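# Bring tube rack from next-room counter to desk

## Task

Go into the adjoining room, pick up the tube rack from its counter and bring it to the desk, setting it down upright with each tube seated all the way into its hole. Neither the rack nor any tube may touch the floor, or the task fails. The connecting door swings shut by itself; a magnetic catch on the wall can keep it open. The robot must not tip over or finish leaning, or the task fails. Anything that stays in place only because the robot holds it does not count. When finished, release the rack and move the robot away from it.

## Robot and tools

ROBOT. A Hello Robot Stretch 4, about 1.6 m tall, with one arm: an omni-wheel base (rim within 0.23 m of the base origin), a lift on a mast, a telescoping arm reaching forward, a three-joint wrist and a two-finger gripper. There is only one arm, so every call carries a single set of numbers.

FRAMES. Base frame: origin on the floor beneath the base centre, x ahead, y to the left, z up. hand_pose (link pinch, a point between the open fingertips) is reported in this frame; with all wrist joints at zero its axes line up with the base frame, though the printed position may be slightly off. The odometry frame is where the base frame was when the scene began; base_odometry counts wheel rotation only, so slipping looks like travel. Its heading is positive to the left, within -3.142 to 3.142.

execute_actions. Argument "actions": a list holding exactly one action, or empty (empty just reports state and images). "cameras": list from head_camera, head_left_camera, head_right_camera, wrist_camera, all; omitted/null/["all"] gives all, [] gives none. An action contains "base", "joints" or both, optionally "pace" and "contact_limits"; or "end_of_arm" by itself. Base and joint motions start at once and may finish at different moments.
- "base": one command only, each a relative move from where the base last measured itself: {"translate_m": d} straight forward (+) or back, -2 to 2 m; {"strafe_m": d} sideways, left +, -2 to 2 m; {"rotate_rad": d} spin in place, counter-clockwise (left) +, -3.2 to 3.2 rad.
- "joints": absolute targets keyed by name. lift_m 0 to 1.2 m; arm_m 0 to 0.55 m (extension); wrist_yaw_rad -1.134 to 4.276 (0 ahead, + left, 3.14 stowed; past 3.4 the arm may block); wrist_pitch_rad -1.117 to 4.259 (0 level, 1.57 pointing down); wrist_roll_rad -1.117 to 4.259 (0 = fingers level, + turns clockwise seen from behind); gripper_m -0.038 to 0.141 m, the fingertip gap (negative means fingers squeezing each other). Done tolerances: ±0.004, ±0.004, ±0.02, ±0.05, ±0.02, ±0.004. Out-of-range joint targets are clipped and flagged; unknown keys or other bad values reject the call and nothing moves.
- "pace": "slow", "default", "fast", "max" (base up to 0.1/0.3/0.4/0.6 m/s, 1/2/3/4 rad/s; with lift above 0.2 these are reduced, down to 0.3 m/s and 1 rad/s at 1.2).
- "contact_limits": {"arm_m": v}, 0 (gentlest) to 0.75 (firmest), default 0.5: how hard the arm may push before it halts.
- {"end_of_arm": "enable_torque"} re-powers wrist/gripper motors that cut out; they then hold their current spot.
One action runs at most 15 s. Anything you omit from an action may keep driving toward an earlier target unseen. If a result reports a stop, remaining execute_actions, wait and finished_scene calls in that same reply are skipped.

wait {"seconds": 0 to 10}: nothing new commanded; returns state and images. zoom_image {"camera", "region": [x0,y0,x1,y1]} pixels from the top-left, at most 504x504, from that camera's latest full image. read_manual gives licence texts only. finished_scene {"scene": 1 or 2} ends the scene irreversibly and reports success; the next scene's task arrives then. Replying without a tool call ends all scenes.

RESULTS. base_status/joint_status: "done", "off_target" (stopped short, may still push), "contact_stop_at_<key>" (hit something; that part may go slack), "limit_stop_at_<name>" (e.g. own_body, tilt), "time_out", "torque_fault" (wrist/gripper motor went limp; send enable_torque). on_its_own lists uncommanded behaviour; "held at" is a held target, not the position. lidar_m: 12 distances in metres, 30-degree sectors counter-clockwise starting straight ahead (4th left, 7th behind, 10th right); "-" means nothing seen or closer than 0.25 m; sees from ~0.15 m up, misses glass, thin legs, much behind. wrist_depth_mm: 7x7 grid of median depths, 100 to 2000 mm, "-" unknown; the robot's own body appears. turned_by_wheels vs turned_by_imu differing by over ~0.1 rad means slip or collision. base_tilt in degrees (forward, right positive; fixed bias ~1.5). motor_effort: percent of max, + toward higher joint values, peak in brackets; wheel + means turning right. A firm grip shows in gripper_m effort; gripper_m reading and "done" do not prove a hold.

GRIPPING. Command a gap smaller than the object; tighter squeezes harder and pulls it toward the wrist. Fingertips pressed on a surface can snag; raise the lift.

CAMERAS. head_camera looks ahead and down from the mast top (turn the base to look elsewhere); head_left_camera and head_right_camera are fisheyes aimed steeper, showing base and arm; wrist_camera looks along the fingers, tips near the image bottom. Calibration is approximate.

CAUTIONS. Unfold at start with lift_m 0.4 plus wrist_yaw_rad 0 together. Tilted-up, rolled wrist poses can trigger own-body stops. Over 6 degrees of lean triggers limit_stop_at_tilt and slackens lift, arm and wheels. Avoid driving or turning with over 1 kg held and arm_m above 0.2, especially at fast paces, and avoid hard sustained pushes or pulls with the gripper high. Avoid drops, slams and hard hits; a loose object may occasionally be nudged.

Each tool is called after ">>>" as name(argument=value, ...) on one line, values as JSON.

## Session

>>> execute_actions(actions=[])

Scene clock: 0.00 s.
base_odometry: x=+0.000 y=+0.000 heading=+0.000 (m, m, rad; odometry frame)
turned_by_wheels: +0.000 (rad since the last result)
turned_by_imu: +0.000 (rad since the last result)
base_tilt: forward=+0.0 right=+0.2 (deg)
lidar_m: 1.07 1.96 2.94 0.96 0.84 0.85 0.91 0.78 0.80 0.97 0.86 0.89
base_status: not commanded
joint_positions: lift_m=+0.213 arm_m=-0.001 wrist_yaw_rad=+3.071 wrist_pitch_rad=-0.011 wrist_roll_rad=-0.018 gripper_m=+0.057
joint_status: not commanded
motor_effort: lift_m=+20 arm_m=+0 wrist_yaw_rad=-3 wrist_pitch_rad=-7 wrist_roll_rad=+3 gripper_m=-1 wheel_0=-2 wheel_1=+1 wheel_2=+0 (%)
hand_pose: x=-0.1114 y=+0.1076 z=+0.3950 quat_wxyz=(+0.035, +0.005, -0.009, +0.999) (m; base frame)
wrist_depth_mm: 122 136 1078 1366 1708 1464 778 / 106 137 1078 1308 1182 1078 960 / 110 138 268 1366 1708 1499 1336 / 136 167 1098 1397 1661 1576 1366 / 788 904 1025 1397 1308 1576 1366 / 788 891 199 167 1042 1182 1160 / 798 842 976 - 904 798 809
pictures: head_camera, head_left_camera, head_right_camera, wrist_camera
Images, in order (width x height): head_camera 420x560, head_left_camera 420x672, head_right_camera 420x672, wrist_camera 616x392.

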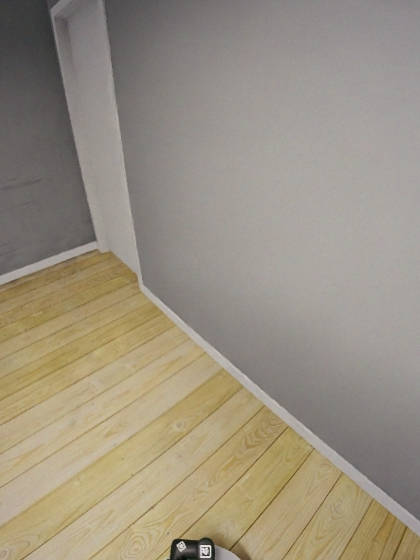

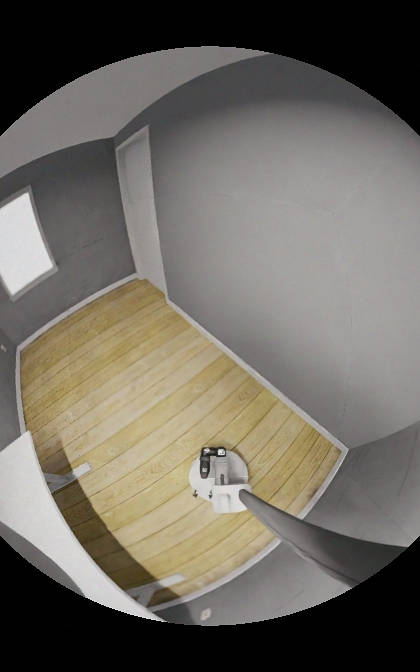

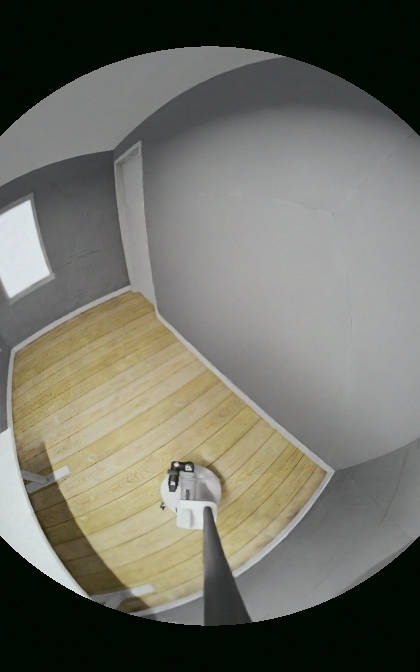

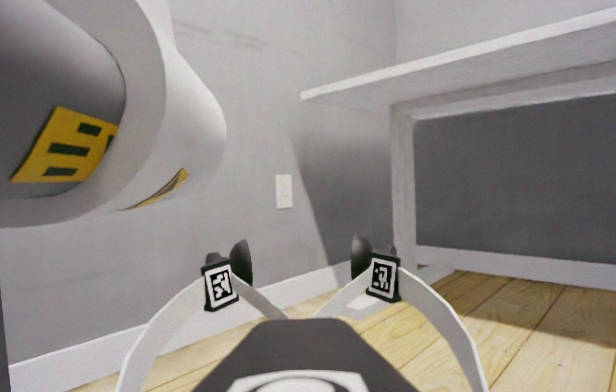

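>>> execute_actions(actions=[{"base":{"rotate_rad":0.85}}], cameras=[])

>>> execute_actions(actions=[{"base":{"translate_m":1.8}}], cameras=["head_left_camera"])

>>> execute_actions(actions=[{"base":{"rotate_rad":-1.57}}], cameras=["head_camera","head_left_camera"])

Scene clock: 6.70 s.
base_odometry: x=+0.000 y=+0.000 heading=+0.849 (m, m, rad; odometry frame)
turned_by_wheels: +0.849 (rad since the last result)
turned_by_imu: +0.842 (rad since the last result)
base_tilt: forward=-0.2 right=+0.1 (deg)
lidar_m: 2.94 1.07 0.85 0.83 0.91 0.80 0.78 0.88 0.90 0.86 0.95 1.43
base_status: done
joint_positions: lift_m=+0.213 arm_m=-0.001 wrist_yaw_rad=+3.071 wrist_pitch_rad=-0.011 wrist_roll_rad=-0.018 gripper_m=+0.057
joint_status: not commanded
motor_effort: lift_m=+20(20) arm_m=+0(0) wrist_yaw_rad=-2(3) wrist_pitch_rad=-8(6) wrist_roll_rad=+3(3) gripper_m=-5(5) wheel_0=-5(11) wheel_1=-3(13) wheel_2=-2(10) (%)
hand_pose: x=-0.1114 y=+0.1076 z=+0.3950 quat_wxyz=(+0.035, +0.005, -0.009, +0.999) (m; base frame)
wrist_depth_mm: 122 136 878 891 878 866 866 / 106 137 891 891 891 866 866 / 110 138 270 904 891 854 878 / 136 167 917 904 891 878 866 / 946 917 904 931 904 891 878 / 976 946 198 166 878 891 878 / 917 854 904 - 891 798 809
pictures: none
No camera images: the call's "cameras" was empty. Leave "cameras" out to get every camera's image.

Scene clock: 14.20 s.
base_odometry: x=+1.188 y=+1.352 heading=+0.849 (m, m, rad; odometry frame)
turned_by_wheels: +0.000 (rad since the last result)
turned_by_imu: -0.004 (rad since the last result)
base_tilt: forward=-0.2 right=+0.3 (deg)
lidar_m: 1.13 1.21 1.44 1.41 1.21 1.17 2.58 1.42 1.12 1.07 1.28 1.19
base_status: done
joint_positions: lift_m=+0.213 arm_m=-0.001 wrist_yaw_rad=+3.071 wrist_pitch_rad=-0.011 wrist_roll_rad=-0.018 gripper_m=+0.057
joint_status: not commanded
motor_effort: lift_m=+20(20) arm_m=+0(0) wrist_yaw_rad=-3(2) wrist_pitch_rad=-6(5) wrist_roll_rad=+4(3) gripper_m=-4(3) wheel_0=+2(6) wheel_1=+1(3) wheel_2=+0(10) (%)
hand_pose: x=-0.1114 y=+0.1076 z=+0.3950 quat_wxyz=(+0.035, +0.005, -0.009, +0.999) (m; base frame)
wrist_depth_mm: 122 136 - - - - 1921 / 106 137 - - - 1537 1182 / 110 138 268 - - - 1921 / 136 167 - - - - - / 1537 - - - 1756 - 1808 / 1366 1336 198 166 1042 1138 1118 / 946 854 946 - 904 798 809
pictures: head_left_camera
Images, in order (width x height): head_left_camera 420x672.

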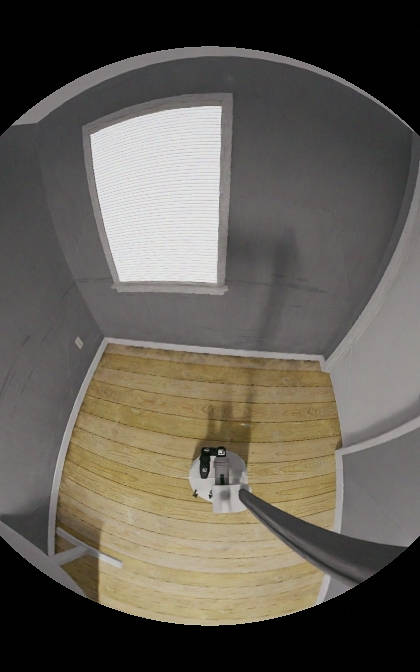

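Scene clock: 16.27 s.
base_odometry: x=+1.189 y=+1.352 heading=-0.720 (m, m, rad; odometry frame)
turned_by_wheels: -1.570 (rad since the last result)
turned_by_imu: -1.551 (rad since the last result)
base_tilt: forward=-0.1 right=+0.1 (deg)
lidar_m: 1.08 1.26 1.19 1.14 1.25 1.45 1.41 1.24 1.17 2.58 1.36 1.10
base_status: done
joint_positions: lift_m=+0.213 arm_m=-0.001 wrist_yaw_rad=+3.071 wrist_pitch_rad=-0.011 wrist_roll_rad=-0.018 gripper_m=+0.057
joint_status: not commanded
motor_effort: lift_m=+20(20) arm_m=+0(0) wrist_yaw_rad=-2(2) wrist_pitch_rad=-6(5) wrist_roll_rad=+3(3) gripper_m=-5(3) wheel_0=+4(9) wheel_1=+1(8) wheel_2=+2(8) (%)
hand_pose: x=-0.1114 y=+0.1076 z=+0.3950 quat_wxyz=(+0.035, +0.005, -0.009, +0.999) (m; base frame)
wrist_depth_mm: 122 135 1499 1464 1499 1499 1430 / 106 137 1537 1464 1430 1499 1464 / 110 138 268 1499 1499 1499 1499 / 136 167 1537 1499 1537 1464 1499 / 1537 1537 1576 1537 1464 1499 1464 / 1366 1308 198 166 1042 1160 1160 / 946 854 931 - 904 788 809
pictures: head_camera, head_left_camera
Images, in order (width x height): head_camera 420x560, head_left_camera 420x672.

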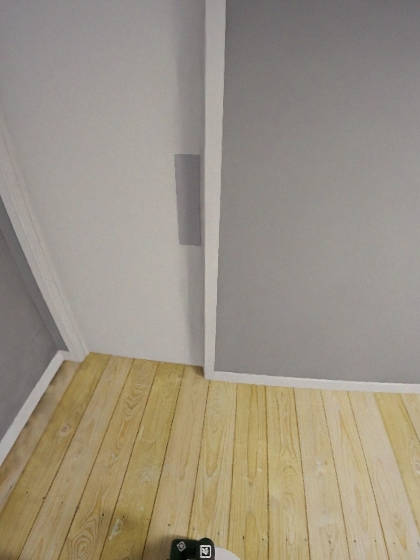

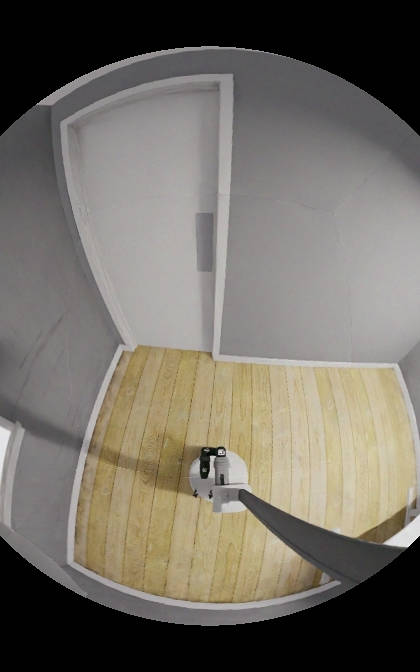

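>>> execute_actions(actions=[{"base":{"rotate_rad":-0.07}}], cameras=[])

>>> execute_actions(actions=[{"base":{"strafe_m":0.5}}], cameras=[])

>>> execute_actions(actions=[{"base":{"translate_m":0.8}}], cameras=["head_left_camera"])

>>> execute_actions(actions=[{"base":{"translate_m":1.2},"pace":"slow"}], cameras=["head_left_camera","head_right_camera"])

Scene clock: 23.77 s.
base_odometry: x=+1.189 y=+1.352 heading=-0.789 (m, m, rad; odometry frame)
turned_by_wheels: -0.069 (rad since the last result)
turned_by_imu: -0.067 (rad since the last result)
base_tilt: forward=-0.3 right=+0.2 (deg)
lidar_m: 1.07 1.24 1.21 1.13 1.19 1.46 1.42 1.32 1.13 2.59 1.48 1.12
base_status: done
joint_positions: lift_m=+0.213 arm_m=-0.001 wrist_yaw_rad=+3.071 wrist_pitch_rad=-0.011 wrist_roll_rad=-0.018 gripper_m=+0.057
joint_status: not commanded
motor_effort: lift_m=+20(20) arm_m=+0(0) wrist_yaw_rad=-3(3) wrist_pitch_rad=-8(7) wrist_roll_rad=+2(3) gripper_m=-5(4) wheel_0=+3(6) wheel_1=+2(6) wheel_2=+3(7) (%)
hand_pose: x=-0.1114 y=+0.1076 z=+0.3950 quat_wxyz=(+0.035, +0.005, -0.009, +0.999) (m; base frame)
wrist_depth_mm: 122 136 1464 1499 1464 1537 1464 / 106 137 1499 1499 1499 1537 1464 / 110 138 270 1537 1576 1537 1430 / 136 167 1537 1576 1537 1537 1430 / 1499 1537 1537 1537 1537 1576 1464 / 1366 1336 198 167 1060 1182 1160 / 904 866 976 - 891 788 820
pictures: none
No camera images: the call's "cameras" was empty. Leave "cameras" out to get every camera's image.

Scene clock: 26.77 s.
base_odometry: x=+1.544 y=+1.704 heading=-0.790 (m, m, rad; odometry frame)
turned_by_wheels: +0.000 (rad since the last result)
turned_by_imu: +0.000 (rad since the last result)
base_tilt: forward=-0.2 right=+0.3 (deg)
lidar_m: 1.17 0.93 0.69 0.61 0.66 0.97 1.39 1.48 1.58 3.07 1.51 1.16
base_status: done
joint_positions: lift_m=+0.213 arm_m=-0.001 wrist_yaw_rad=+3.071 wrist_pitch_rad=-0.011 wrist_roll_rad=-0.018 gripper_m=+0.057
joint_status: not commanded
motor_effort: lift_m=+20(20) arm_m=+0(0) wrist_yaw_rad=-3(3) wrist_pitch_rad=-5(7) wrist_roll_rad=+2(2) gripper_m=-4(3) wheel_0=-3(11) wheel_1=+0(9) wheel_2=+1(2) (%)
hand_pose: x=-0.1114 y=+0.1076 z=+0.3950 quat_wxyz=(+0.035, +0.005, -0.009, +0.999) (m; base frame)
wrist_depth_mm: 122 136 1397 1537 1464 1098 750 / 106 137 1499 1499 1499 1118 778 / 109 138 268 1499 1499 1118 788 / 135 167 1464 1499 1464 1138 798 / 1430 1499 1499 1537 1499 1160 798 / 1366 1336 198 167 1042 1042 788 / 931 866 931 - 891 788 768
pictures: none
No camera images: the call's "cameras" was empty. Leave "cameras" out to get every camera's image.

Scene clock: 30.93 s.
base_odometry: x=+2.107 y=+1.136 heading=-0.789 (m, m, rad; odometry frame)
turned_by_wheels: +0.000 (rad since the last result)
turned_by_imu: -0.002 (rad since the last result)
base_tilt: forward=-0.2 right=+0.1 (deg)
lidar_m: 0.38 0.42 0.56 0.63 0.68 0.98 2.20 2.05 2.14 1.07 0.50 0.40
base_status: done
joint_positions: lift_m=+0.213 arm_m=-0.001 wrist_yaw_rad=+3.071 wrist_pitch_rad=-0.011 wrist_roll_rad=-0.018 gripper_m=+0.057
joint_status: not commanded
motor_effort: lift_m=+20(20) arm_m=+0(0) wrist_yaw_rad=-2(3) wrist_pitch_rad=-6(3) wrist_roll_rad=+3(2) gripper_m=-3(2) wheel_0=+4(16) wheel_1=+2(3) wheel_2=-1(8) (%)
hand_pose: x=-0.1114 y=+0.1076 z=+0.3950 quat_wxyz=(+0.035, +0.005, -0.009, +0.999) (m; base frame)
wrist_depth_mm: 122 136 - - 1808 991 715 / 106 137 - - 1921 1008 732 / 110 138 270 - 1921 1042 732 / 136 167 - - - 1060 750 / - - - - 1464 1060 741 / 1366 1308 199 166 1060 1008 750 / 917 866 960 - 917 798 732
pictures: head_left_camera
Images, in order (width x height): head_left_camera 420x672.

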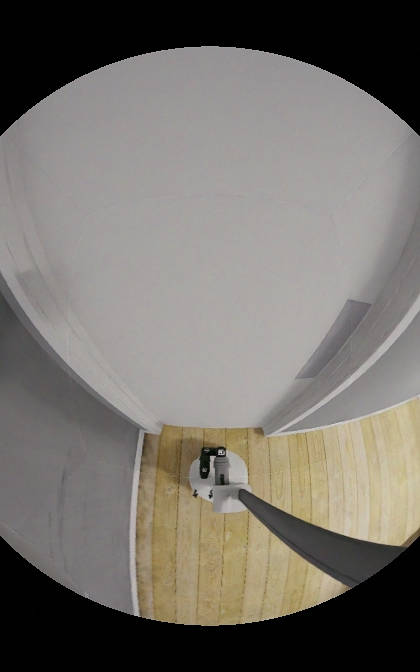

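action 0: "base": translate_m = 1.2 would last too long for one action: at the pace "slow" translate_m can be at most 0.766 in either direction: name a faster pace, or command the rest in another action

>>> execute_actions(actions=[{"base":{"translate_m":0.75},"pace":"slow"}], cameras=[])

>>> execute_actions(actions=[{"base":{"translate_m":0.4},"pace":"slow"}], cameras=["head_left_camera","head_right_camera"])

Scene clock: 43.13 s.
base_odometry: x=+2.635 y=+0.605 heading=-0.788 (m, m, rad; odometry frame)
turned_by_wheels: +0.001 (rad since the last result)
turned_by_imu: +0.068 (rad since the last result)
base_tilt: forward=-0.1 right=+0.1 (deg)
lidar_m: 0.29 0.25 - 0.25 0.30 0.90 2.90 0.61 0.52 1.88 2.38 1.84
base_status: done
joint_positions: lift_m=+0.214 arm_m=-0.001 wrist_yaw_rad=+3.071 wrist_pitch_rad=-0.011 wrist_roll_rad=-0.018 gripper_m=+0.057
joint_status: not commanded
motor_effort: lift_m=+18(20) arm_m=+1(1) wrist_yaw_rad=-5(61) wrist_pitch_rad=-7(6) wrist_roll_rad=+4(3) gripper_m=-4(3) wheel_0=+7(26) wheel_1=+13(22) wheel_2=-7(22) (%)
hand_pose: x=-0.1115 y=+0.1074 z=+0.3950 quat_wxyz=(+0.035, +0.005, -0.009, +0.999) (m; base frame)
wrist_depth_mm: 133 136 - - - 991 373 / - 137 - - - 1008 377 / 109 138 267 - - 1025 389 / 136 168 - - - 1008 392 / - - - - 1499 1042 397 / 1366 1336 198 167 1060 946 399 / 917 842 931 - 878 809 404
pictures: none
No camera images: the call's "cameras" was empty. Leave "cameras" out to get every camera's image.

Scene clock: 48.40 s.
base_odometry: x=+2.917 y=+0.321 heading=-0.788 (m, m, rad; odometry frame)
turned_by_wheels: +0.000 (rad since the last result)
turned_by_imu: +0.001 (rad since the last result)
base_tilt: forward=-0.2 right=+0.3 (deg)
lidar_m: 1.41 0.25 0.26 - 0.25 0.41 3.34 0.86 1.09 2.57 1.85 1.45
base_status: done
joint_positions: lift_m=+0.214 arm_m=-0.001 wrist_yaw_rad=+3.071 wrist_pitch_rad=-0.011 wrist_roll_rad=-0.018 gripper_m=+0.057
joint_status: not commanded
motor_effort: lift_m=+18(18) arm_m=+1(1) wrist_yaw_rad=-4(4) wrist_pitch_rad=-7(8) wrist_roll_rad=+2(4) gripper_m=-4(2) wheel_0=+3(14) wheel_1=+8(15) wheel_2=-6(14) (%)
hand_pose: x=-0.1115 y=+0.1074 z=+0.3950 quat_wxyz=(+0.035, +0.005, -0.009, +0.999) (m; base frame)
wrist_depth_mm: 133 136 - - 1808 301 190 / - 137 - - 1863 306 194 / 110 137 268 - 1921 309 196 / 136 167 - - - 317 198 / 820 - - - 621 322 201 / 820 1255 199 166 1042 291 203 / 809 842 960 - 854 282 204
pictures: head_left_camera, head_right_camera
Images, in order (width x height): head_left_camera 420x672, head_right_camera 420x672.

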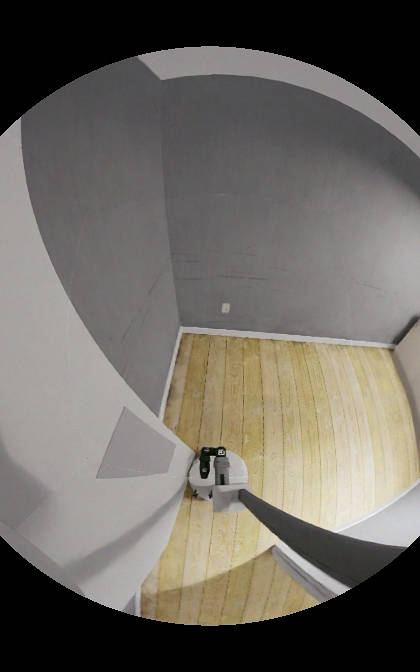

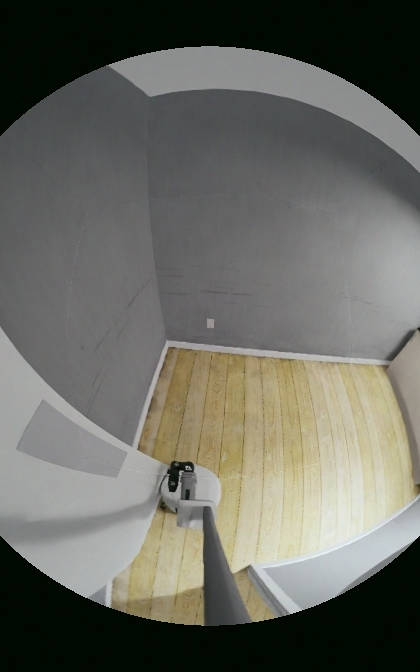

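>>> execute_actions(actions=[{"base":{"strafe_m":0.35},"pace":"slow"}], cameras=["head_left_camera"])

>>> execute_actions(actions=[{"base":{"strafe_m":-0.5}}], cameras=["head_left_camera"])

>>> execute_actions(actions=[{"base":{"rotate_rad":-1.6}}], cameras=["head_camera","head_left_camera"])

Scene clock: 54.70 s.
base_odometry: x=+3.066 y=+0.472 heading=-0.776 (m, m, rad; odometry frame)
turned_by_wheels: +0.012 (rad since the last result)
turned_by_imu: -0.015 (rad since the last result)
base_tilt: forward=-0.1 right=+0.1 (deg)
lidar_m: 1.08 0.30 0.25 - 0.25 0.29 3.46 0.92 1.06 2.74 1.91 1.48
base_status: strafe_m contact_stop (by the wheels' count: +0.212 of +0.350)
joint_positions: lift_m=+0.214 arm_m=-0.001 wrist_yaw_rad=+3.071 wrist_pitch_rad=-0.011 wrist_roll_rad=-0.018 gripper_m=+0.057
joint_status: not commanded
on_its_own: the wheels are slack since a contact_stop
motor_effort: lift_m=+20(20) arm_m=+0(1) wrist_yaw_rad=-2(1) wrist_pitch_rad=-6(8) wrist_roll_rad=+4(3) gripper_m=-3(2) wheel_0=-1(24) wheel_1=+1(41) wheel_2=+0(3) (%)
hand_pose: x=-0.1115 y=+0.1076 z=+0.3950 quat_wxyz=(+0.035, +0.005, -0.009, +0.999) (m; base frame)
wrist_depth_mm: 122 135 - - 345 198 151 / 106 137 - - 353 202 153 / 110 138 270 - 362 204 155 / 136 167 - - 373 208 156 / - - - - 283 210 159 / 1308 1366 200 167 317 200 159 / 931 866 960 - 340 195 161
pictures: head_left_camera
Images, in order (width x height): head_left_camera 420x672.

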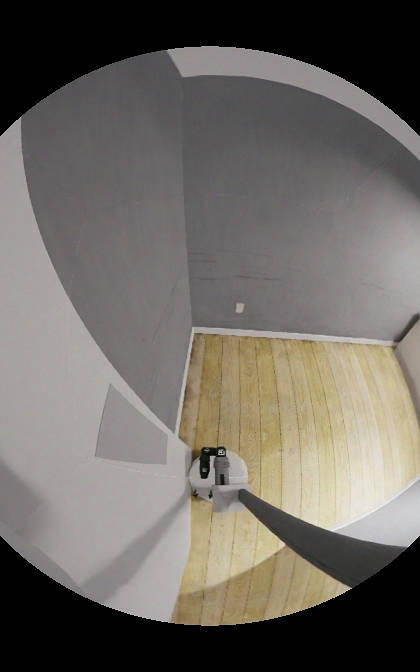

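not run: a stop came earlier in this reply.

not run: a stop came earlier in this reply.

>>> execute_actions(actions=[{"base":{"strafe_m":-0.5}}], cameras=["head_left_camera"])

>>> execute_actions(actions=[{"base":{"rotate_rad":-1.6}}], cameras=["head_camera","head_left_camera"])

Scene clock: 61.10 s.
base_odometry: x=+2.716 y=+0.116 heading=-0.776 (m, m, rad; odometry frame)
turned_by_wheels: +0.000 (rad since the last result)
turned_by_imu: +0.003 (rad since the last result)
base_tilt: forward=-0.1 right=+0.3 (deg)
lidar_m: 1.39 1.12 0.73 0.69 0.73 1.07 0.73 0.75 1.14 2.23 1.85 1.44
base_status: done
joint_positions: lift_m=+0.214 arm_m=-0.001 wrist_yaw_rad=+3.071 wrist_pitch_rad=-0.011 wrist_roll_rad=-0.018 gripper_m=+0.057
joint_status: not commanded
motor_effort: lift_m=+20(20) arm_m=+1(1) wrist_yaw_rad=-2(2) wrist_pitch_rad=-8(8) wrist_roll_rad=+3(4) gripper_m=-7(1) wheel_0=+3(10) wheel_1=-1(13) wheel_2=+0(0) (%)
hand_pose: x=-0.1115 y=+0.1076 z=+0.3950 quat_wxyz=(+0.035, +0.005, -0.009, +0.999) (m; base frame)
wrist_depth_mm: 122 136 - - - 1499 798 / 106 136 - - - 1576 809 / 110 138 268 - - 1576 820 / 135 167 - - - 1661 809 / 820 854 831 - 1756 1576 820 / 854 831 198 167 1060 1182 842 / 842 831 831 - 931 788 788
pictures: head_left_camera
Images, in order (width x height): head_left_camera 420x672.

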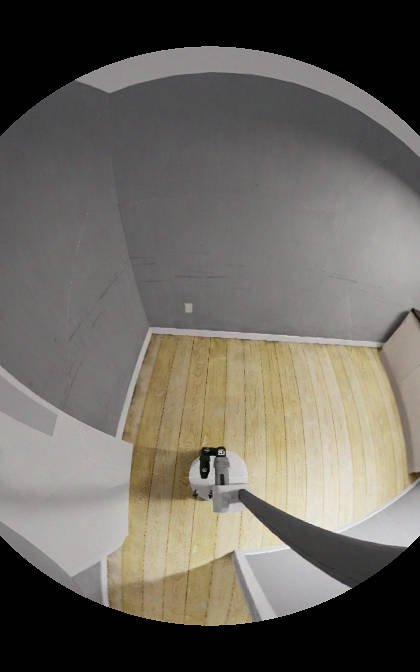

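Scene clock: 63.17 s.
base_odometry: x=+2.716 y=+0.116 heading=-2.375 (m, m, rad; odometry frame)
turned_by_wheels: -1.599 (rad since the last result)
turned_by_imu: -1.581 (rad since the last result)
base_tilt: forward=-0.1 right=+0.2 (deg)
lidar_m: 2.24 1.88 1.45 1.40 1.15 0.72 0.68 0.72 1.05 0.71 0.75 1.07
base_status: done
joint_positions: lift_m=+0.214 arm_m=-0.001 wrist_yaw_rad=+3.071 wrist_pitch_rad=-0.011 wrist_roll_rad=-0.018 gripper_m=+0.057
joint_status: not commanded
motor_effort: lift_m=+20(20) arm_m=+0(1) wrist_yaw_rad=-2(2) wrist_pitch_rad=-4(7) wrist_roll_rad=+2(2) gripper_m=-3(1) wheel_0=+4(2) wheel_1=+2(13) wheel_2=+2(7) (%)
hand_pose: x=-0.1114 y=+0.1076 z=+0.3950 quat_wxyz=(+0.035, +0.005, -0.009, +0.999) (m; base frame)
wrist_depth_mm: 122 136 788 798 946 946 960 / 106 137 788 820 960 946 960 / 110 138 270 820 960 960 960 / 136 167 809 831 976 976 960 / 788 788 809 831 976 991 991 / 788 809 198 166 946 991 960 / 809 798 831 - 904 788 820
pictures: head_camera, head_left_camera
Images, in order (width x height): head_camera 420x560, head_left_camera 420x672.

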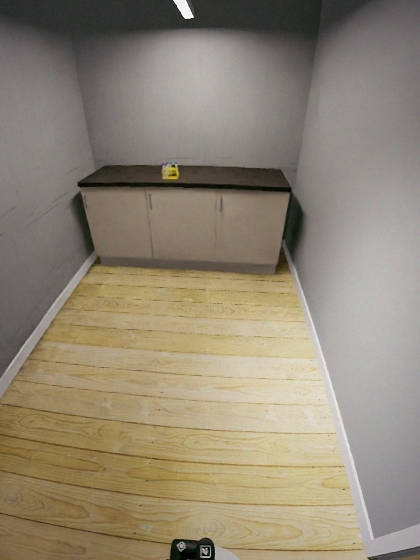

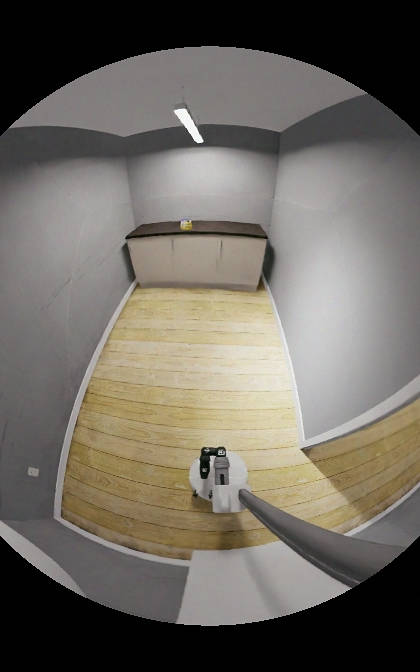

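Door held. Approach.

>>> execute_actions(actions=[{"base":{"translate_m":1.5},"joints":{"lift_m":0.85,"wrist_yaw_rad":0,"gripper_m":0.14}}], cameras=[])

>>> execute_actions(actions=[{"base":{"strafe_m":0.45}}], cameras=["head_camera","wrist_camera"])

Scene clock: 72.60 s.
base_odometry: x=+1.635 y=-0.925 heading=-2.375 (m, m, rad; odometry frame)
turned_by_wheels: +0.000 (rad since the last result)
turned_by_imu: -0.003 (rad since the last result)
base_tilt: forward=-0.2 right=+0.2 (deg)
lidar_m: 0.72 0.80 1.14 1.29 1.41 1.99 2.20 1.10 0.81 0.78 0.85 0.77
base_status: done
joint_positions: lift_m=+0.850 arm_m=-0.001 wrist_yaw_rad=+0.000 wrist_pitch_rad=-0.011 wrist_roll_rad=-0.018 gripper_m=+0.140
joint_status: all done
motor_effort: lift_m=+22(25) arm_m=+0(0) wrist_yaw_rad=-3(9) wrist_pitch_rad=-7(6) wrist_roll_rad=+3(3) gripper_m=-1(3) wheel_0=+3(8) wheel_1=+4(7) wheel_2=-1(11) (%)
hand_pose: x=+0.4586 y=-0.0874 z=+1.0313 quat_wxyz=(+1.000, -0.009, -0.006, +0.000) (m; base frame)
wrist_depth_mm: 1182 1138 1160 1160 1138 1118 1060 / 1182 1182 1182 1138 1160 1118 1060 / 1160 1205 1160 1182 1160 1138 1118 / 1255 1182 1182 1205 1182 1138 1118 / 723 707 854 798 768 647 707 / 559 549 530 159 517 512 508 / 585 574 569 - 539 535 530
pictures: none
No camera images: the call's "cameras" was empty. Leave "cameras" out to get every camera's image.

Scene clock: 75.43 s.
base_odometry: x=+1.948 y=-1.249 heading=-2.375 (m, m, rad; odometry frame)
turned_by_wheels: +0.000 (rad since the last result)
turned_by_imu: +0.000 (rad since the last result)
base_tilt: forward=-0.1 right=+0.1 (deg)
lidar_m: 0.78 0.83 0.89 0.84 0.91 1.31 2.22 1.68 1.29 1.25 1.03 0.80
base_status: done
joint_positions: lift_m=+0.850 arm_m=-0.001 wrist_yaw_rad=+0.000 wrist_pitch_rad=-0.011 wrist_roll_rad=-0.018 gripper_m=+0.140
joint_status: not commanded
motor_effort: lift_m=+22(22) arm_m=+0(1) wrist_yaw_rad=-3(3) wrist_pitch_rad=-4(7) wrist_roll_rad=+2(2) gripper_m=-2(2) wheel_0=-2(12) wheel_1=+2(10) wheel_2=+0(1) (%)
hand_pose: x=+0.4586 y=-0.0874 z=+1.0313 quat_wxyz=(+1.000, -0.009, -0.006, +0.000) (m; base frame)
wrist_depth_mm: 1205 1229 1182 1182 1138 1138 1138 / 1205 1182 1182 1205 1160 1160 1160 / 1205 1182 1182 1205 1160 1160 1160 / 1229 1229 1205 1205 1182 1160 1138 / 946 917 866 691 759 654 707 / 603 580 564 159 549 530 549 / 609 615 597 - 569 564 564
pictures: head_camera, wrist_camera
camera_calibration (this result's frames):
wrist_camera: T_world_to_cam=[[-0.0190963, -0.999509, -0.0248245, -0.0565221], [-0.0455208, 0.0256724, -0.998633, 1.09463], [0.998781, -0.0179401, -0.0459887, -0.183735], [0, 0, 0, 1]] pos_world=[0.23226, -0.0878923, 1.08328]
Images, in order (width x height): head_camera 420x560, wrist_camera 616x392.

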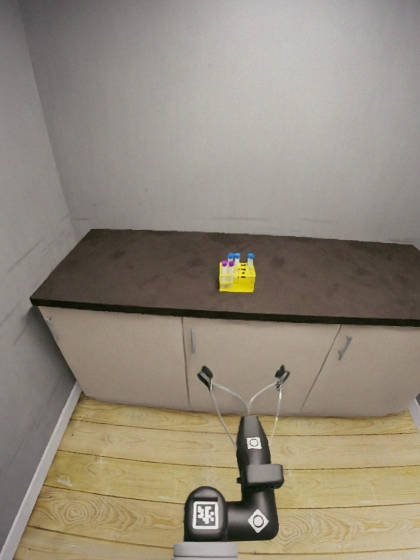

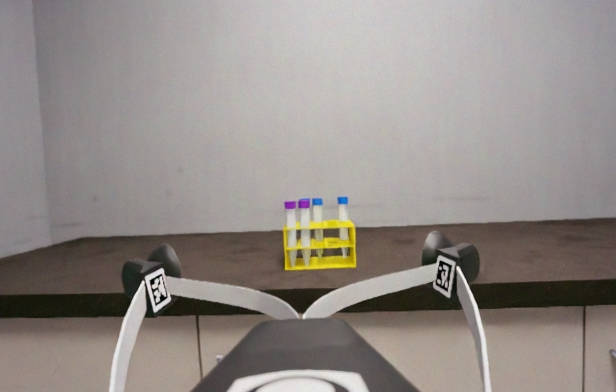

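>>> execute_actions(actions=[{"base":{"strafe_m":-0.03},"joints":{"lift_m":0.79,"arm_m":0.3}}], cameras=["head_camera","wrist_camera"])

Scene clock: 81.17 s.
base_odometry: x=+1.927 y=-1.227 heading=-2.375 (m, m, rad; odometry frame)
turned_by_wheels: +0.000 (rad since the last result)
turned_by_imu: +0.002 (rad since the last result)
base_tilt: forward=+0.0 right=+0.2 (deg)
lidar_m: 0.76 0.83 0.92 0.89 0.94 1.36 2.22 1.66 1.25 1.21 1.04 0.78
base_status: done
joint_positions: lift_m=+0.790 arm_m=+0.299 wrist_yaw_rad=+0.000 wrist_pitch_rad=-0.011 wrist_roll_rad=-0.018 gripper_m=+0.140
joint_status: all done
motor_effort: lift_m=+18(21) arm_m=+7(7) wrist_yaw_rad=-3(2) wrist_pitch_rad=-7(4) wrist_roll_rad=+3(3) gripper_m=+1(2) wheel_0=+3(11) wheel_1=-2(12) wheel_2=+0(1) (%)
hand_pose: x=+0.7582 y=-0.0874 z=+0.9717 quat_wxyz=(+1.000, -0.009, -0.006, +0.000) (m; base frame)
wrist_depth_mm: 891 904 891 878 866 866 854 / 917 891 904 866 878 866 854 / 931 917 904 891 878 878 866 / 917 931 917 418 878 878 866 / 603 574 473 421 439 413 449 / 329 272 268 158 267 260 276 / 264 257 256 - 247 244 241
pictures: head_camera, wrist_camera
camera_calibration (this result's frames):
wrist_camera: T_world_to_cam=[[-0.019161, -0.999508, -0.0248268, -0.0522488], [-0.0453998, 0.0256755, -0.998639, 1.04866], [0.998785, -0.0180078, -0.0458695, -0.485821], [0, 0, 0, 1]] pos_world=[0.531838, -0.0878965, 1.02365]
Images, in order (width x height): head_camera 420x560, wrist_camera 616x392.

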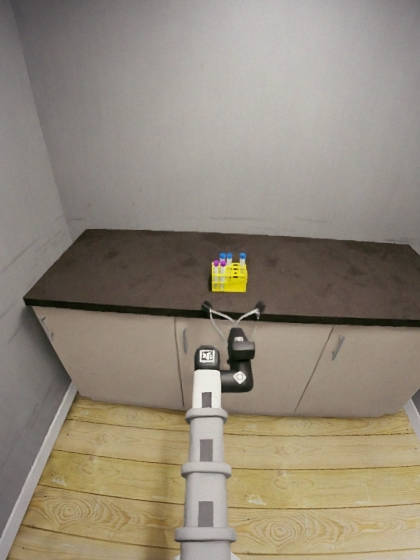

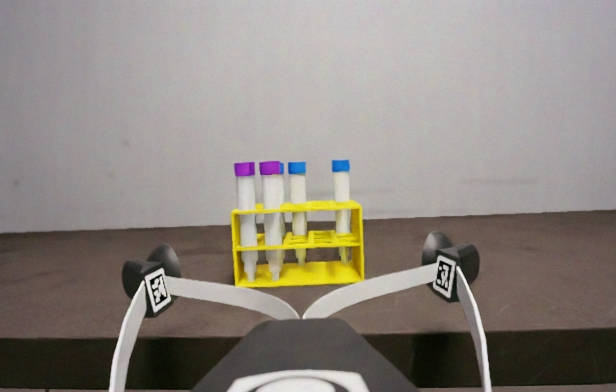

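>>> execute_actions(actions=[{"joints":{"lift_m":0.78,"arm_m":0.49},"pace":"slow"}], cameras=["head_camera","wrist_camera"])

>>> execute_actions(actions=[{"joints":{"gripper_m":0.06}}], cameras=[])

>>> execute_actions(actions=[{"joints":{"lift_m":0.86},"pace":"slow"}], cameras=["head_camera","wrist_camera"])

Scene clock: 89.50 s.
base_odometry: x=+1.927 y=-1.227 heading=-2.376 (m, m, rad; odometry frame)
turned_by_wheels: -0.001 (rad since the last result)
turned_by_imu: +0.010 (rad since the last result)
base_tilt: forward=-0.4 right=+0.3 (deg)
lidar_m: 0.78 0.82 0.93 0.88 0.95 1.37 2.23 1.61 1.25 1.22 1.03 0.80
base_status: not commanded
joint_positions: lift_m=+0.780 arm_m=+0.487 wrist_yaw_rad=-0.019 wrist_pitch_rad=-0.004 wrist_roll_rad=-0.018 gripper_m=+0.140
joint_status: all done
on_its_own: wrist_yaw_rad is at rest, and its effort (+52) is outside its rest range (-13 to +13); wrist_pitch_rad is at rest, and its effort (-29) is outside its rest range (-23 to +23)
motor_effort: lift_m=+17(15) arm_m=+19(17) wrist_yaw_rad=+52(55) wrist_pitch_rad=-29(28) wrist_roll_rad=+5(5) gripper_m=-1(1) wheel_0=+3(3) wheel_1=+3(3) wheel_2=-19(19) (%)
hand_pose: x=+0.9444 y=-0.0929 z=+0.9595 quat_wxyz=(+1.000, -0.009, -0.002, -0.009) (m; base frame)
wrist_depth_mm: 715 715 707 707 691 691 691 / 715 707 707 707 707 707 683 / 732 723 203 723 699 699 699 / 723 723 200 256 707 699 699 / 525 445 204 258 250 362 392 / 290 242 202 159 221 230 243 / 199 186 200 - 193 179 177
pictures: head_camera, wrist_camera
camera_calibration (this result's frames):
wrist_camera: T_world_to_cam=[[-0.0382932, -0.998982, -0.0238252, -0.0372753], [-0.0527244, 0.0258294, -0.998275, 1.05163], [0.997875, -0.0369709, -0.0536598, -0.665907], [0, 0, 0, 1]] pos_world=[0.718511, -0.0890196, 1.0132]
Images, in order (width x height): head_camera 420x560, wrist_camera 616x392.

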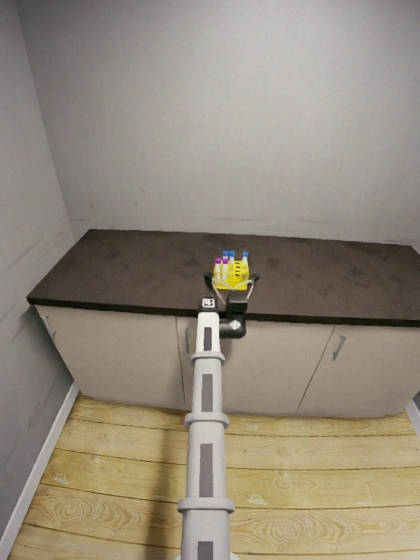

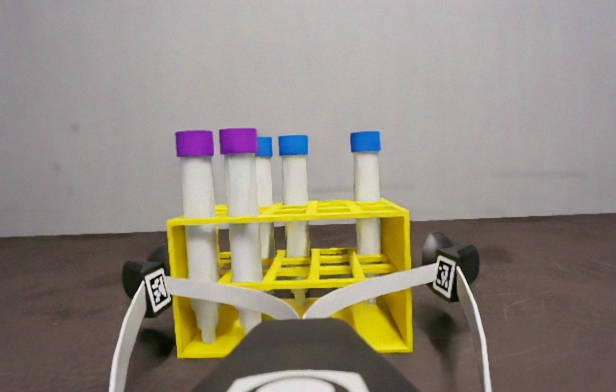

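Scene clock: 91.30 s.
base_odometry: x=+1.927 y=-1.227 heading=-2.376 (m, m, rad; odometry frame)
turned_by_wheels: +0.000 (rad since the last result)
turned_by_imu: +0.001 (rad since the last result)
base_tilt: forward=-0.4 right=+0.3 (deg)
lidar_m: 0.78 0.83 0.93 0.88 0.96 1.34 2.22 1.64 1.25 1.22 1.04 0.78
base_status: not commanded
joint_positions: lift_m=+0.780 arm_m=+0.487 wrist_yaw_rad=-0.019 wrist_pitch_rad=-0.003 wrist_roll_rad=-0.018 gripper_m=+0.061
joint_status: all done
on_its_own: wrist_yaw_rad is at rest, and its effort (+52) is outside its rest range (-13 to +13); wrist_pitch_rad is at rest, and its effort (-30) is outside its rest range (-23 to +23)
motor_effort: lift_m=+17(17) arm_m=+19(18) wrist_yaw_rad=+52(51) wrist_pitch_rad=-30(29) wrist_roll_rad=+5(6) gripper_m=-29(29) wheel_0=+3(3) wheel_1=+2(3) wheel_2=-19(19) (%)
hand_pose: x=+0.9444 y=-0.0929 z=+0.9594 quat_wxyz=(+1.000, -0.009, -0.002, -0.009) (m; base frame)
wrist_depth_mm: 715 707 707 707 683 691 683 / 715 715 707 699 691 699 683 / 732 723 180 715 707 707 691 / 741 723 182 234 715 699 699 / 525 488 183 237 228 402 387 / 291 177 183 177 190 185 242 / 192 196 186 - 180 181 168
pictures: none
No camera images: the call's "cameras" was empty. Leave "cameras" out to get every camera's image.

Scene clock: 92.83 s.
base_odometry: x=+1.927 y=-1.227 heading=-2.375 (m, m, rad; odometry frame)
turned_by_wheels: +0.001 (rad since the last result)
turned_by_imu: +0.002 (rad since the last result)
base_tilt: forward=+0.0 right=+0.1 (deg)
lidar_m: 0.77 0.82 0.92 0.88 0.96 1.37 2.21 1.64 1.24 1.20 1.01 0.79
base_status: not commanded
joint_positions: lift_m=+0.860 arm_m=+0.489 wrist_yaw_rad=+0.000 wrist_pitch_rad=-0.010 wrist_roll_rad=-0.018 gripper_m=+0.061
joint_status: all done
motor_effort: lift_m=+23(29) arm_m=+6(19) wrist_yaw_rad=-3(53) wrist_pitch_rad=-10(33) wrist_roll_rad=+4(6) gripper_m=-31(30) wheel_0=+1(3) wheel_1=+0(3) wheel_2=+0(19) (%)
hand_pose: x=+0.9484 y=-0.0874 z=+1.0409 quat_wxyz=(+1.000, -0.009, -0.005, +0.000) (m; base frame)
wrist_depth_mm: 707 707 691 691 683 661 668 / 723 707 699 699 683 683 668 / 732 715 180 707 683 699 668 / 741 741 182 236 699 699 691 / 750 741 183 238 228 691 699 / 530 176 184 177 190 185 439 / 351 355 187 - 191 329 312
pictures: head_camera, wrist_camera
camera_calibration (this result's frames):
wrist_camera: T_world_to_cam=[[-0.0191997, -0.99952, -0.0243062, -0.0473935], [-0.0468274, 0.025183, -0.998586, 1.12761], [0.998718, -0.0180344, -0.0472885, -0.671054], [0, 0, 0, 1]] pos_world=[0.722087, -0.0878695, 1.09313]
Images, in order (width x height): head_camera 420x560, wrist_camera 616x392.

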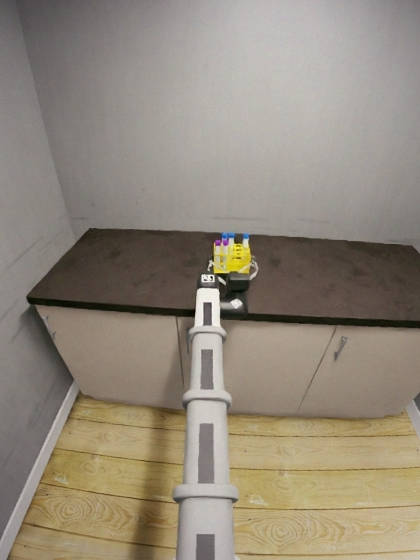

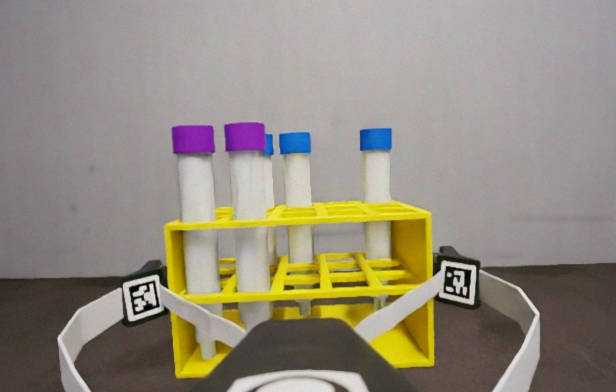

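>>> execute_actions(actions=[{"base":{"translate_m":-1.5},"joints":{"arm_m":0}}], cameras=[])

>>> execute_actions(actions=[{"base":{"rotate_rad":-1.57},"pace":"slow"}], cameras=["head_left_camera"])

Scene clock: 103.53 s.
base_odometry: x=+3.007 y=-0.187 heading=-2.375 (m, m, rad; odometry frame)
turned_by_wheels: +0.000 (rad since the last result)
turned_by_imu: +0.011 (rad since the last result)
base_tilt: forward=-0.2 right=+0.2 (deg)
lidar_m: 0.41 1.33 1.02 0.98 1.07 0.84 0.82 0.73 1.02 1.12 1.19 0.48
base_status: done
joint_positions: lift_m=+0.860 arm_m=+0.001 wrist_yaw_rad=+0.000 wrist_pitch_rad=-0.010 wrist_roll_rad=-0.018 gripper_m=+0.061
joint_status: all done
motor_effort: lift_m=+21(23) arm_m=-7(8) wrist_yaw_rad=-2(4) wrist_pitch_rad=-11(11) wrist_roll_rad=+4(4) gripper_m=-28(27) wheel_0=-3(6) wheel_1=-2(6) wheel_2=+1(11) (%)
hand_pose: x=+0.4605 y=-0.0874 z=+1.0410 quat_wxyz=(+1.000, -0.009, -0.005, +0.000) (m; base frame)
wrist_depth_mm: 1430 - - - - - 1576 / 1366 - - - - - 1618 / 1366 - 180 - - - 1576 / 1366 1983 183 236 1921 - 1618 / 1366 1808 183 237 229 - 1661 / 1281 176 184 177 191 185 1618 / 1255 1921 188 - 191 - 1661
pictures: none
No camera images: the call's "cameras" was empty. Leave "cameras" out to get every camera's image.

Scene clock: 106.40 s.
base_odometry: x=+3.007 y=-0.187 heading=+2.339 (m, m, rad; odometry frame)
turned_by_wheels: -1.569 (rad since the last result)
turned_by_imu: -1.550 (rad since the last result)
base_tilt: forward=+0.0 right=+0.3 (deg)
lidar_m: 0.40 1.18 1.74 2.27 1.34 1.01 0.99 1.03 0.84 0.82 0.74 0.48
base_status: done
joint_positions: lift_m=+0.860 arm_m=+0.001 wrist_yaw_rad=+0.000 wrist_pitch_rad=-0.010 wrist_roll_rad=-0.018 gripper_m=+0.061
joint_status: not commanded
motor_effort: lift_m=+21(21) arm_m=-6(6) wrist_yaw_rad=-2(2) wrist_pitch_rad=-8(11) wrist_roll_rad=+5(4) gripper_m=-30(30) wheel_0=+5(9) wheel_1=+4(8) wheel_2=+3(5) (%)
hand_pose: x=+0.4606 y=-0.0874 z=+1.0410 quat_wxyz=(+1.000, -0.009, -0.005, +0.000) (m; base frame)
wrist_depth_mm: 904 904 904 - - 1756 891 / 904 891 917 - - 1756 1060 / 931 904 181 - - 1808 1060 / 931 917 182 236 - 1808 1078 / 946 931 183 238 227 1618 1078 / 960 177 182 177 190 185 917 / 960 931 187 - 191 1863 917
pictures: head_left_camera
Images, in order (width x height): head_left_camera 420x672.

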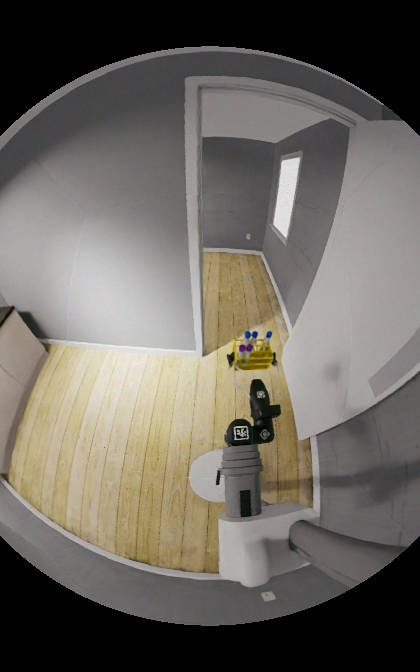

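>>> execute_actions(actions=[{"base":{"strafe_m":-0.25}}], cameras=[])

>>> execute_actions(actions=[{"base":{"translate_m":0.6}}], cameras=["head_left_camera"])

Scene clock: 112.07 s.
base_odometry: x=+3.187 y=-0.014 heading=+2.339 (m, m, rad; odometry frame)
turned_by_wheels: +0.000 (rad since the last result)
turned_by_imu: +0.003 (rad since the last result)
base_tilt: forward=-0.2 right=+0.3 (deg)
lidar_m: 0.43 1.19 1.70 2.51 1.34 1.03 1.00 0.79 0.59 0.56 0.49 0.48
base_status: done
joint_positions: lift_m=+0.860 arm_m=+0.001 wrist_yaw_rad=+0.000 wrist_pitch_rad=-0.010 wrist_roll_rad=-0.018 gripper_m=+0.061
joint_status: not commanded
motor_effort: lift_m=+21(21) arm_m=-6(6) wrist_yaw_rad=-2(3) wrist_pitch_rad=-11(9) wrist_roll_rad=+4(4) gripper_m=-31(28) wheel_0=+3(12) wheel_1=-2(9) wheel_2=+0(3) (%)
hand_pose: x=+0.4605 y=-0.0874 z=+1.0410 quat_wxyz=(+1.000, -0.009, -0.005, +0.000) (m; base frame)
wrist_depth_mm: 891 976 - - - 732 517 / 891 931 - - - 750 530 / 904 931 180 - - 759 535 / 946 931 181 236 1863 759 539 / 904 904 183 237 229 683 539 / 946 177 183 178 190 185 521 / 917 931 187 - 191 1430 530
pictures: none
No camera images: the call's "cameras" was empty. Leave "cameras" out to get every camera's image.

Scene clock: 115.53 s.
base_odometry: x=+2.770 y=+0.418 heading=+2.339 (m, m, rad; odometry frame)
turned_by_wheels: +0.001 (rad since the last result)
turned_by_imu: -0.001 (rad since the last result)
base_tilt: forward=-0.2 right=+0.3 (deg)
lidar_m: 0.41 0.63 0.78 2.47 2.12 1.64 1.60 0.84 0.48 0.44 0.47 0.48
base_status: done
joint_positions: lift_m=+0.860 arm_m=+0.001 wrist_yaw_rad=+0.000 wrist_pitch_rad=-0.010 wrist_roll_rad=-0.018 gripper_m=+0.061
joint_status: not commanded
motor_effort: lift_m=+21(21) arm_m=-7(6) wrist_yaw_rad=-3(2) wrist_pitch_rad=-10(11) wrist_roll_rad=+3(4) gripper_m=-27(31) wheel_0=+4(3) wheel_1=+2(8) wheel_2=+0(11) (%)
hand_pose: x=+0.4605 y=-0.0874 z=+1.0410 quat_wxyz=(+1.000, -0.009, -0.005, +0.000) (m; base frame)
wrist_depth_mm: - - - - - 1255 842 / - - - - - 1336 842 / - - 181 - - 1336 854 / - - 182 234 1983 1336 878 / - - 183 237 229 1205 891 / - 176 183 177 190 185 866 / - - 187 - 191 1618 878
pictures: head_left_camera
Images, in order (width x height): head_left_camera 420x672.

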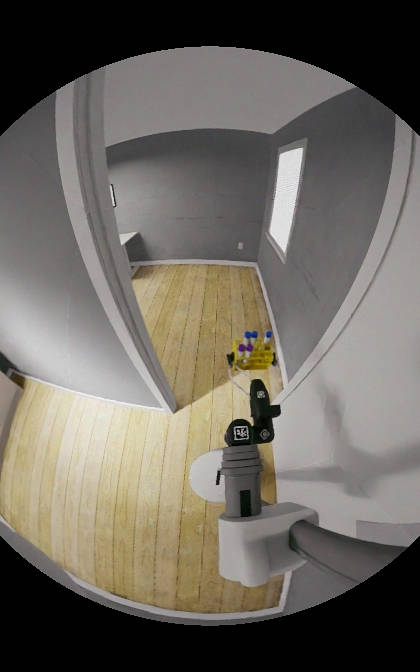

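>>> execute_actions(actions=[{"base":{"translate_m":1.6}}], cameras=[])

>>> execute_actions(actions=[{"base":{"strafe_m":1.6}}], cameras=["head_left_camera","head_camera"])

Scene clock: 125.63 s.
base_odometry: x=+1.658 y=+1.567 heading=+2.340 (m, m, rad; odometry frame)
turned_by_wheels: +0.001 (rad since the last result)
turned_by_imu: -0.002 (rad since the last result)
base_tilt: forward=-0.1 right=+0.2 (deg)
lidar_m: 0.42 1.63 1.61 3.02 1.28 1.00 1.82 0.99 0.75 0.72 0.74 0.49
base_status: done
joint_positions: lift_m=+0.860 arm_m=+0.001 wrist_yaw_rad=+0.000 wrist_pitch_rad=-0.010 wrist_roll_rad=-0.018 gripper_m=+0.061
joint_status: not commanded
motor_effort: lift_m=+21(21) arm_m=-6(6) wrist_yaw_rad=-3(2) wrist_pitch_rad=-10(11) wrist_roll_rad=+4(4) gripper_m=-29(30) wheel_0=+3(8) wheel_1=+4(11) wheel_2=+1(12) (%)
hand_pose: x=+0.4605 y=-0.0874 z=+1.0410 quat_wxyz=(+1.000, -0.009, -0.005, +0.000) (m; base frame)
wrist_depth_mm: 1308 1336 1308 1205 1281 1229 976 / 1366 1336 1281 1308 1281 1255 976 / 1366 1336 181 1336 1281 1255 1025 / 1397 1397 183 236 1308 1229 1025 / 1397 1336 183 238 228 1255 1042 / 1366 177 183 177 190 183 1025 / 1430 1397 188 - 191 1308 1008
pictures: none
No camera images: the call's "cameras" was empty. Leave "cameras" out to get every camera's image.

Scene clock: 132.30 s.
base_odometry: x=+0.508 y=+0.455 heading=+2.340 (m, m, rad; odometry frame)
turned_by_wheels: +0.000 (rad since the last result)
turned_by_imu: -0.002 (rad since the last result)
base_tilt: forward=-0.2 right=+0.2 (deg)
lidar_m: 0.40 0.92 1.31 1.41 1.16 0.88 0.86 0.92 1.33 2.32 2.21 0.48
base_status: done
joint_positions: lift_m=+0.860 arm_m=+0.001 wrist_yaw_rad=+0.000 wrist_pitch_rad=-0.010 wrist_roll_rad=-0.018 gripper_m=+0.061
joint_status: not commanded
motor_effort: lift_m=+21(21) arm_m=-7(7) wrist_yaw_rad=-2(3) wrist_pitch_rad=-9(11) wrist_roll_rad=+4(4) gripper_m=-28(29) wheel_0=-1(10) wheel_1=+0(9) wheel_2=+0(1) (%)
hand_pose: x=+0.4605 y=-0.0874 z=+1.0410 quat_wxyz=(+1.000, -0.009, -0.005, +0.000) (m; base frame)
wrist_depth_mm: 1397 1430 1366 1397 1336 1336 1336 / 1430 1366 1366 1397 1366 1366 1336 / 1464 1397 180 1397 1397 1336 1366 / 1464 1464 182 236 1397 1366 1366 / 1499 1499 183 237 227 1397 1366 / 1118 177 183 177 190 183 1397 / 741 750 187 - 190 1366 1397
pictures: head_camera, head_left_camera
Images, in order (width x height): head_camera 420x560, head_left_camera 420x672.

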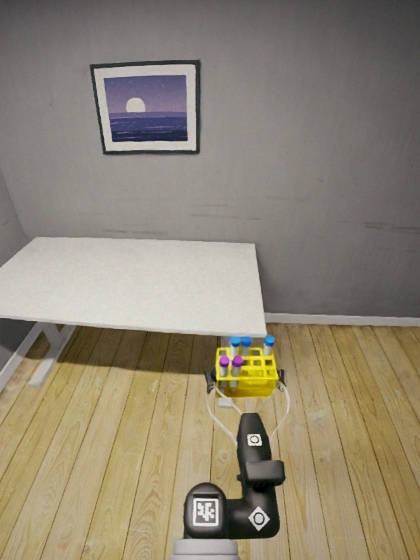

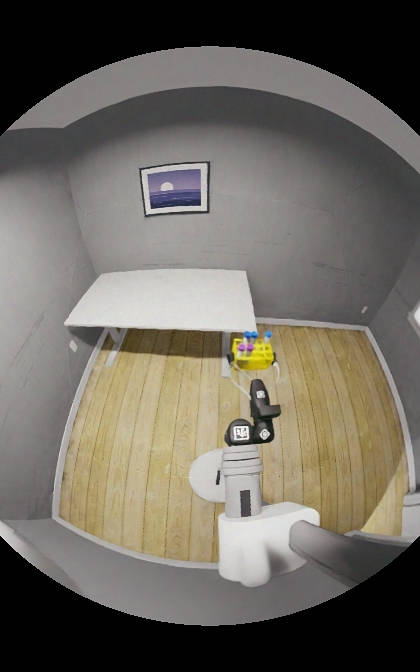

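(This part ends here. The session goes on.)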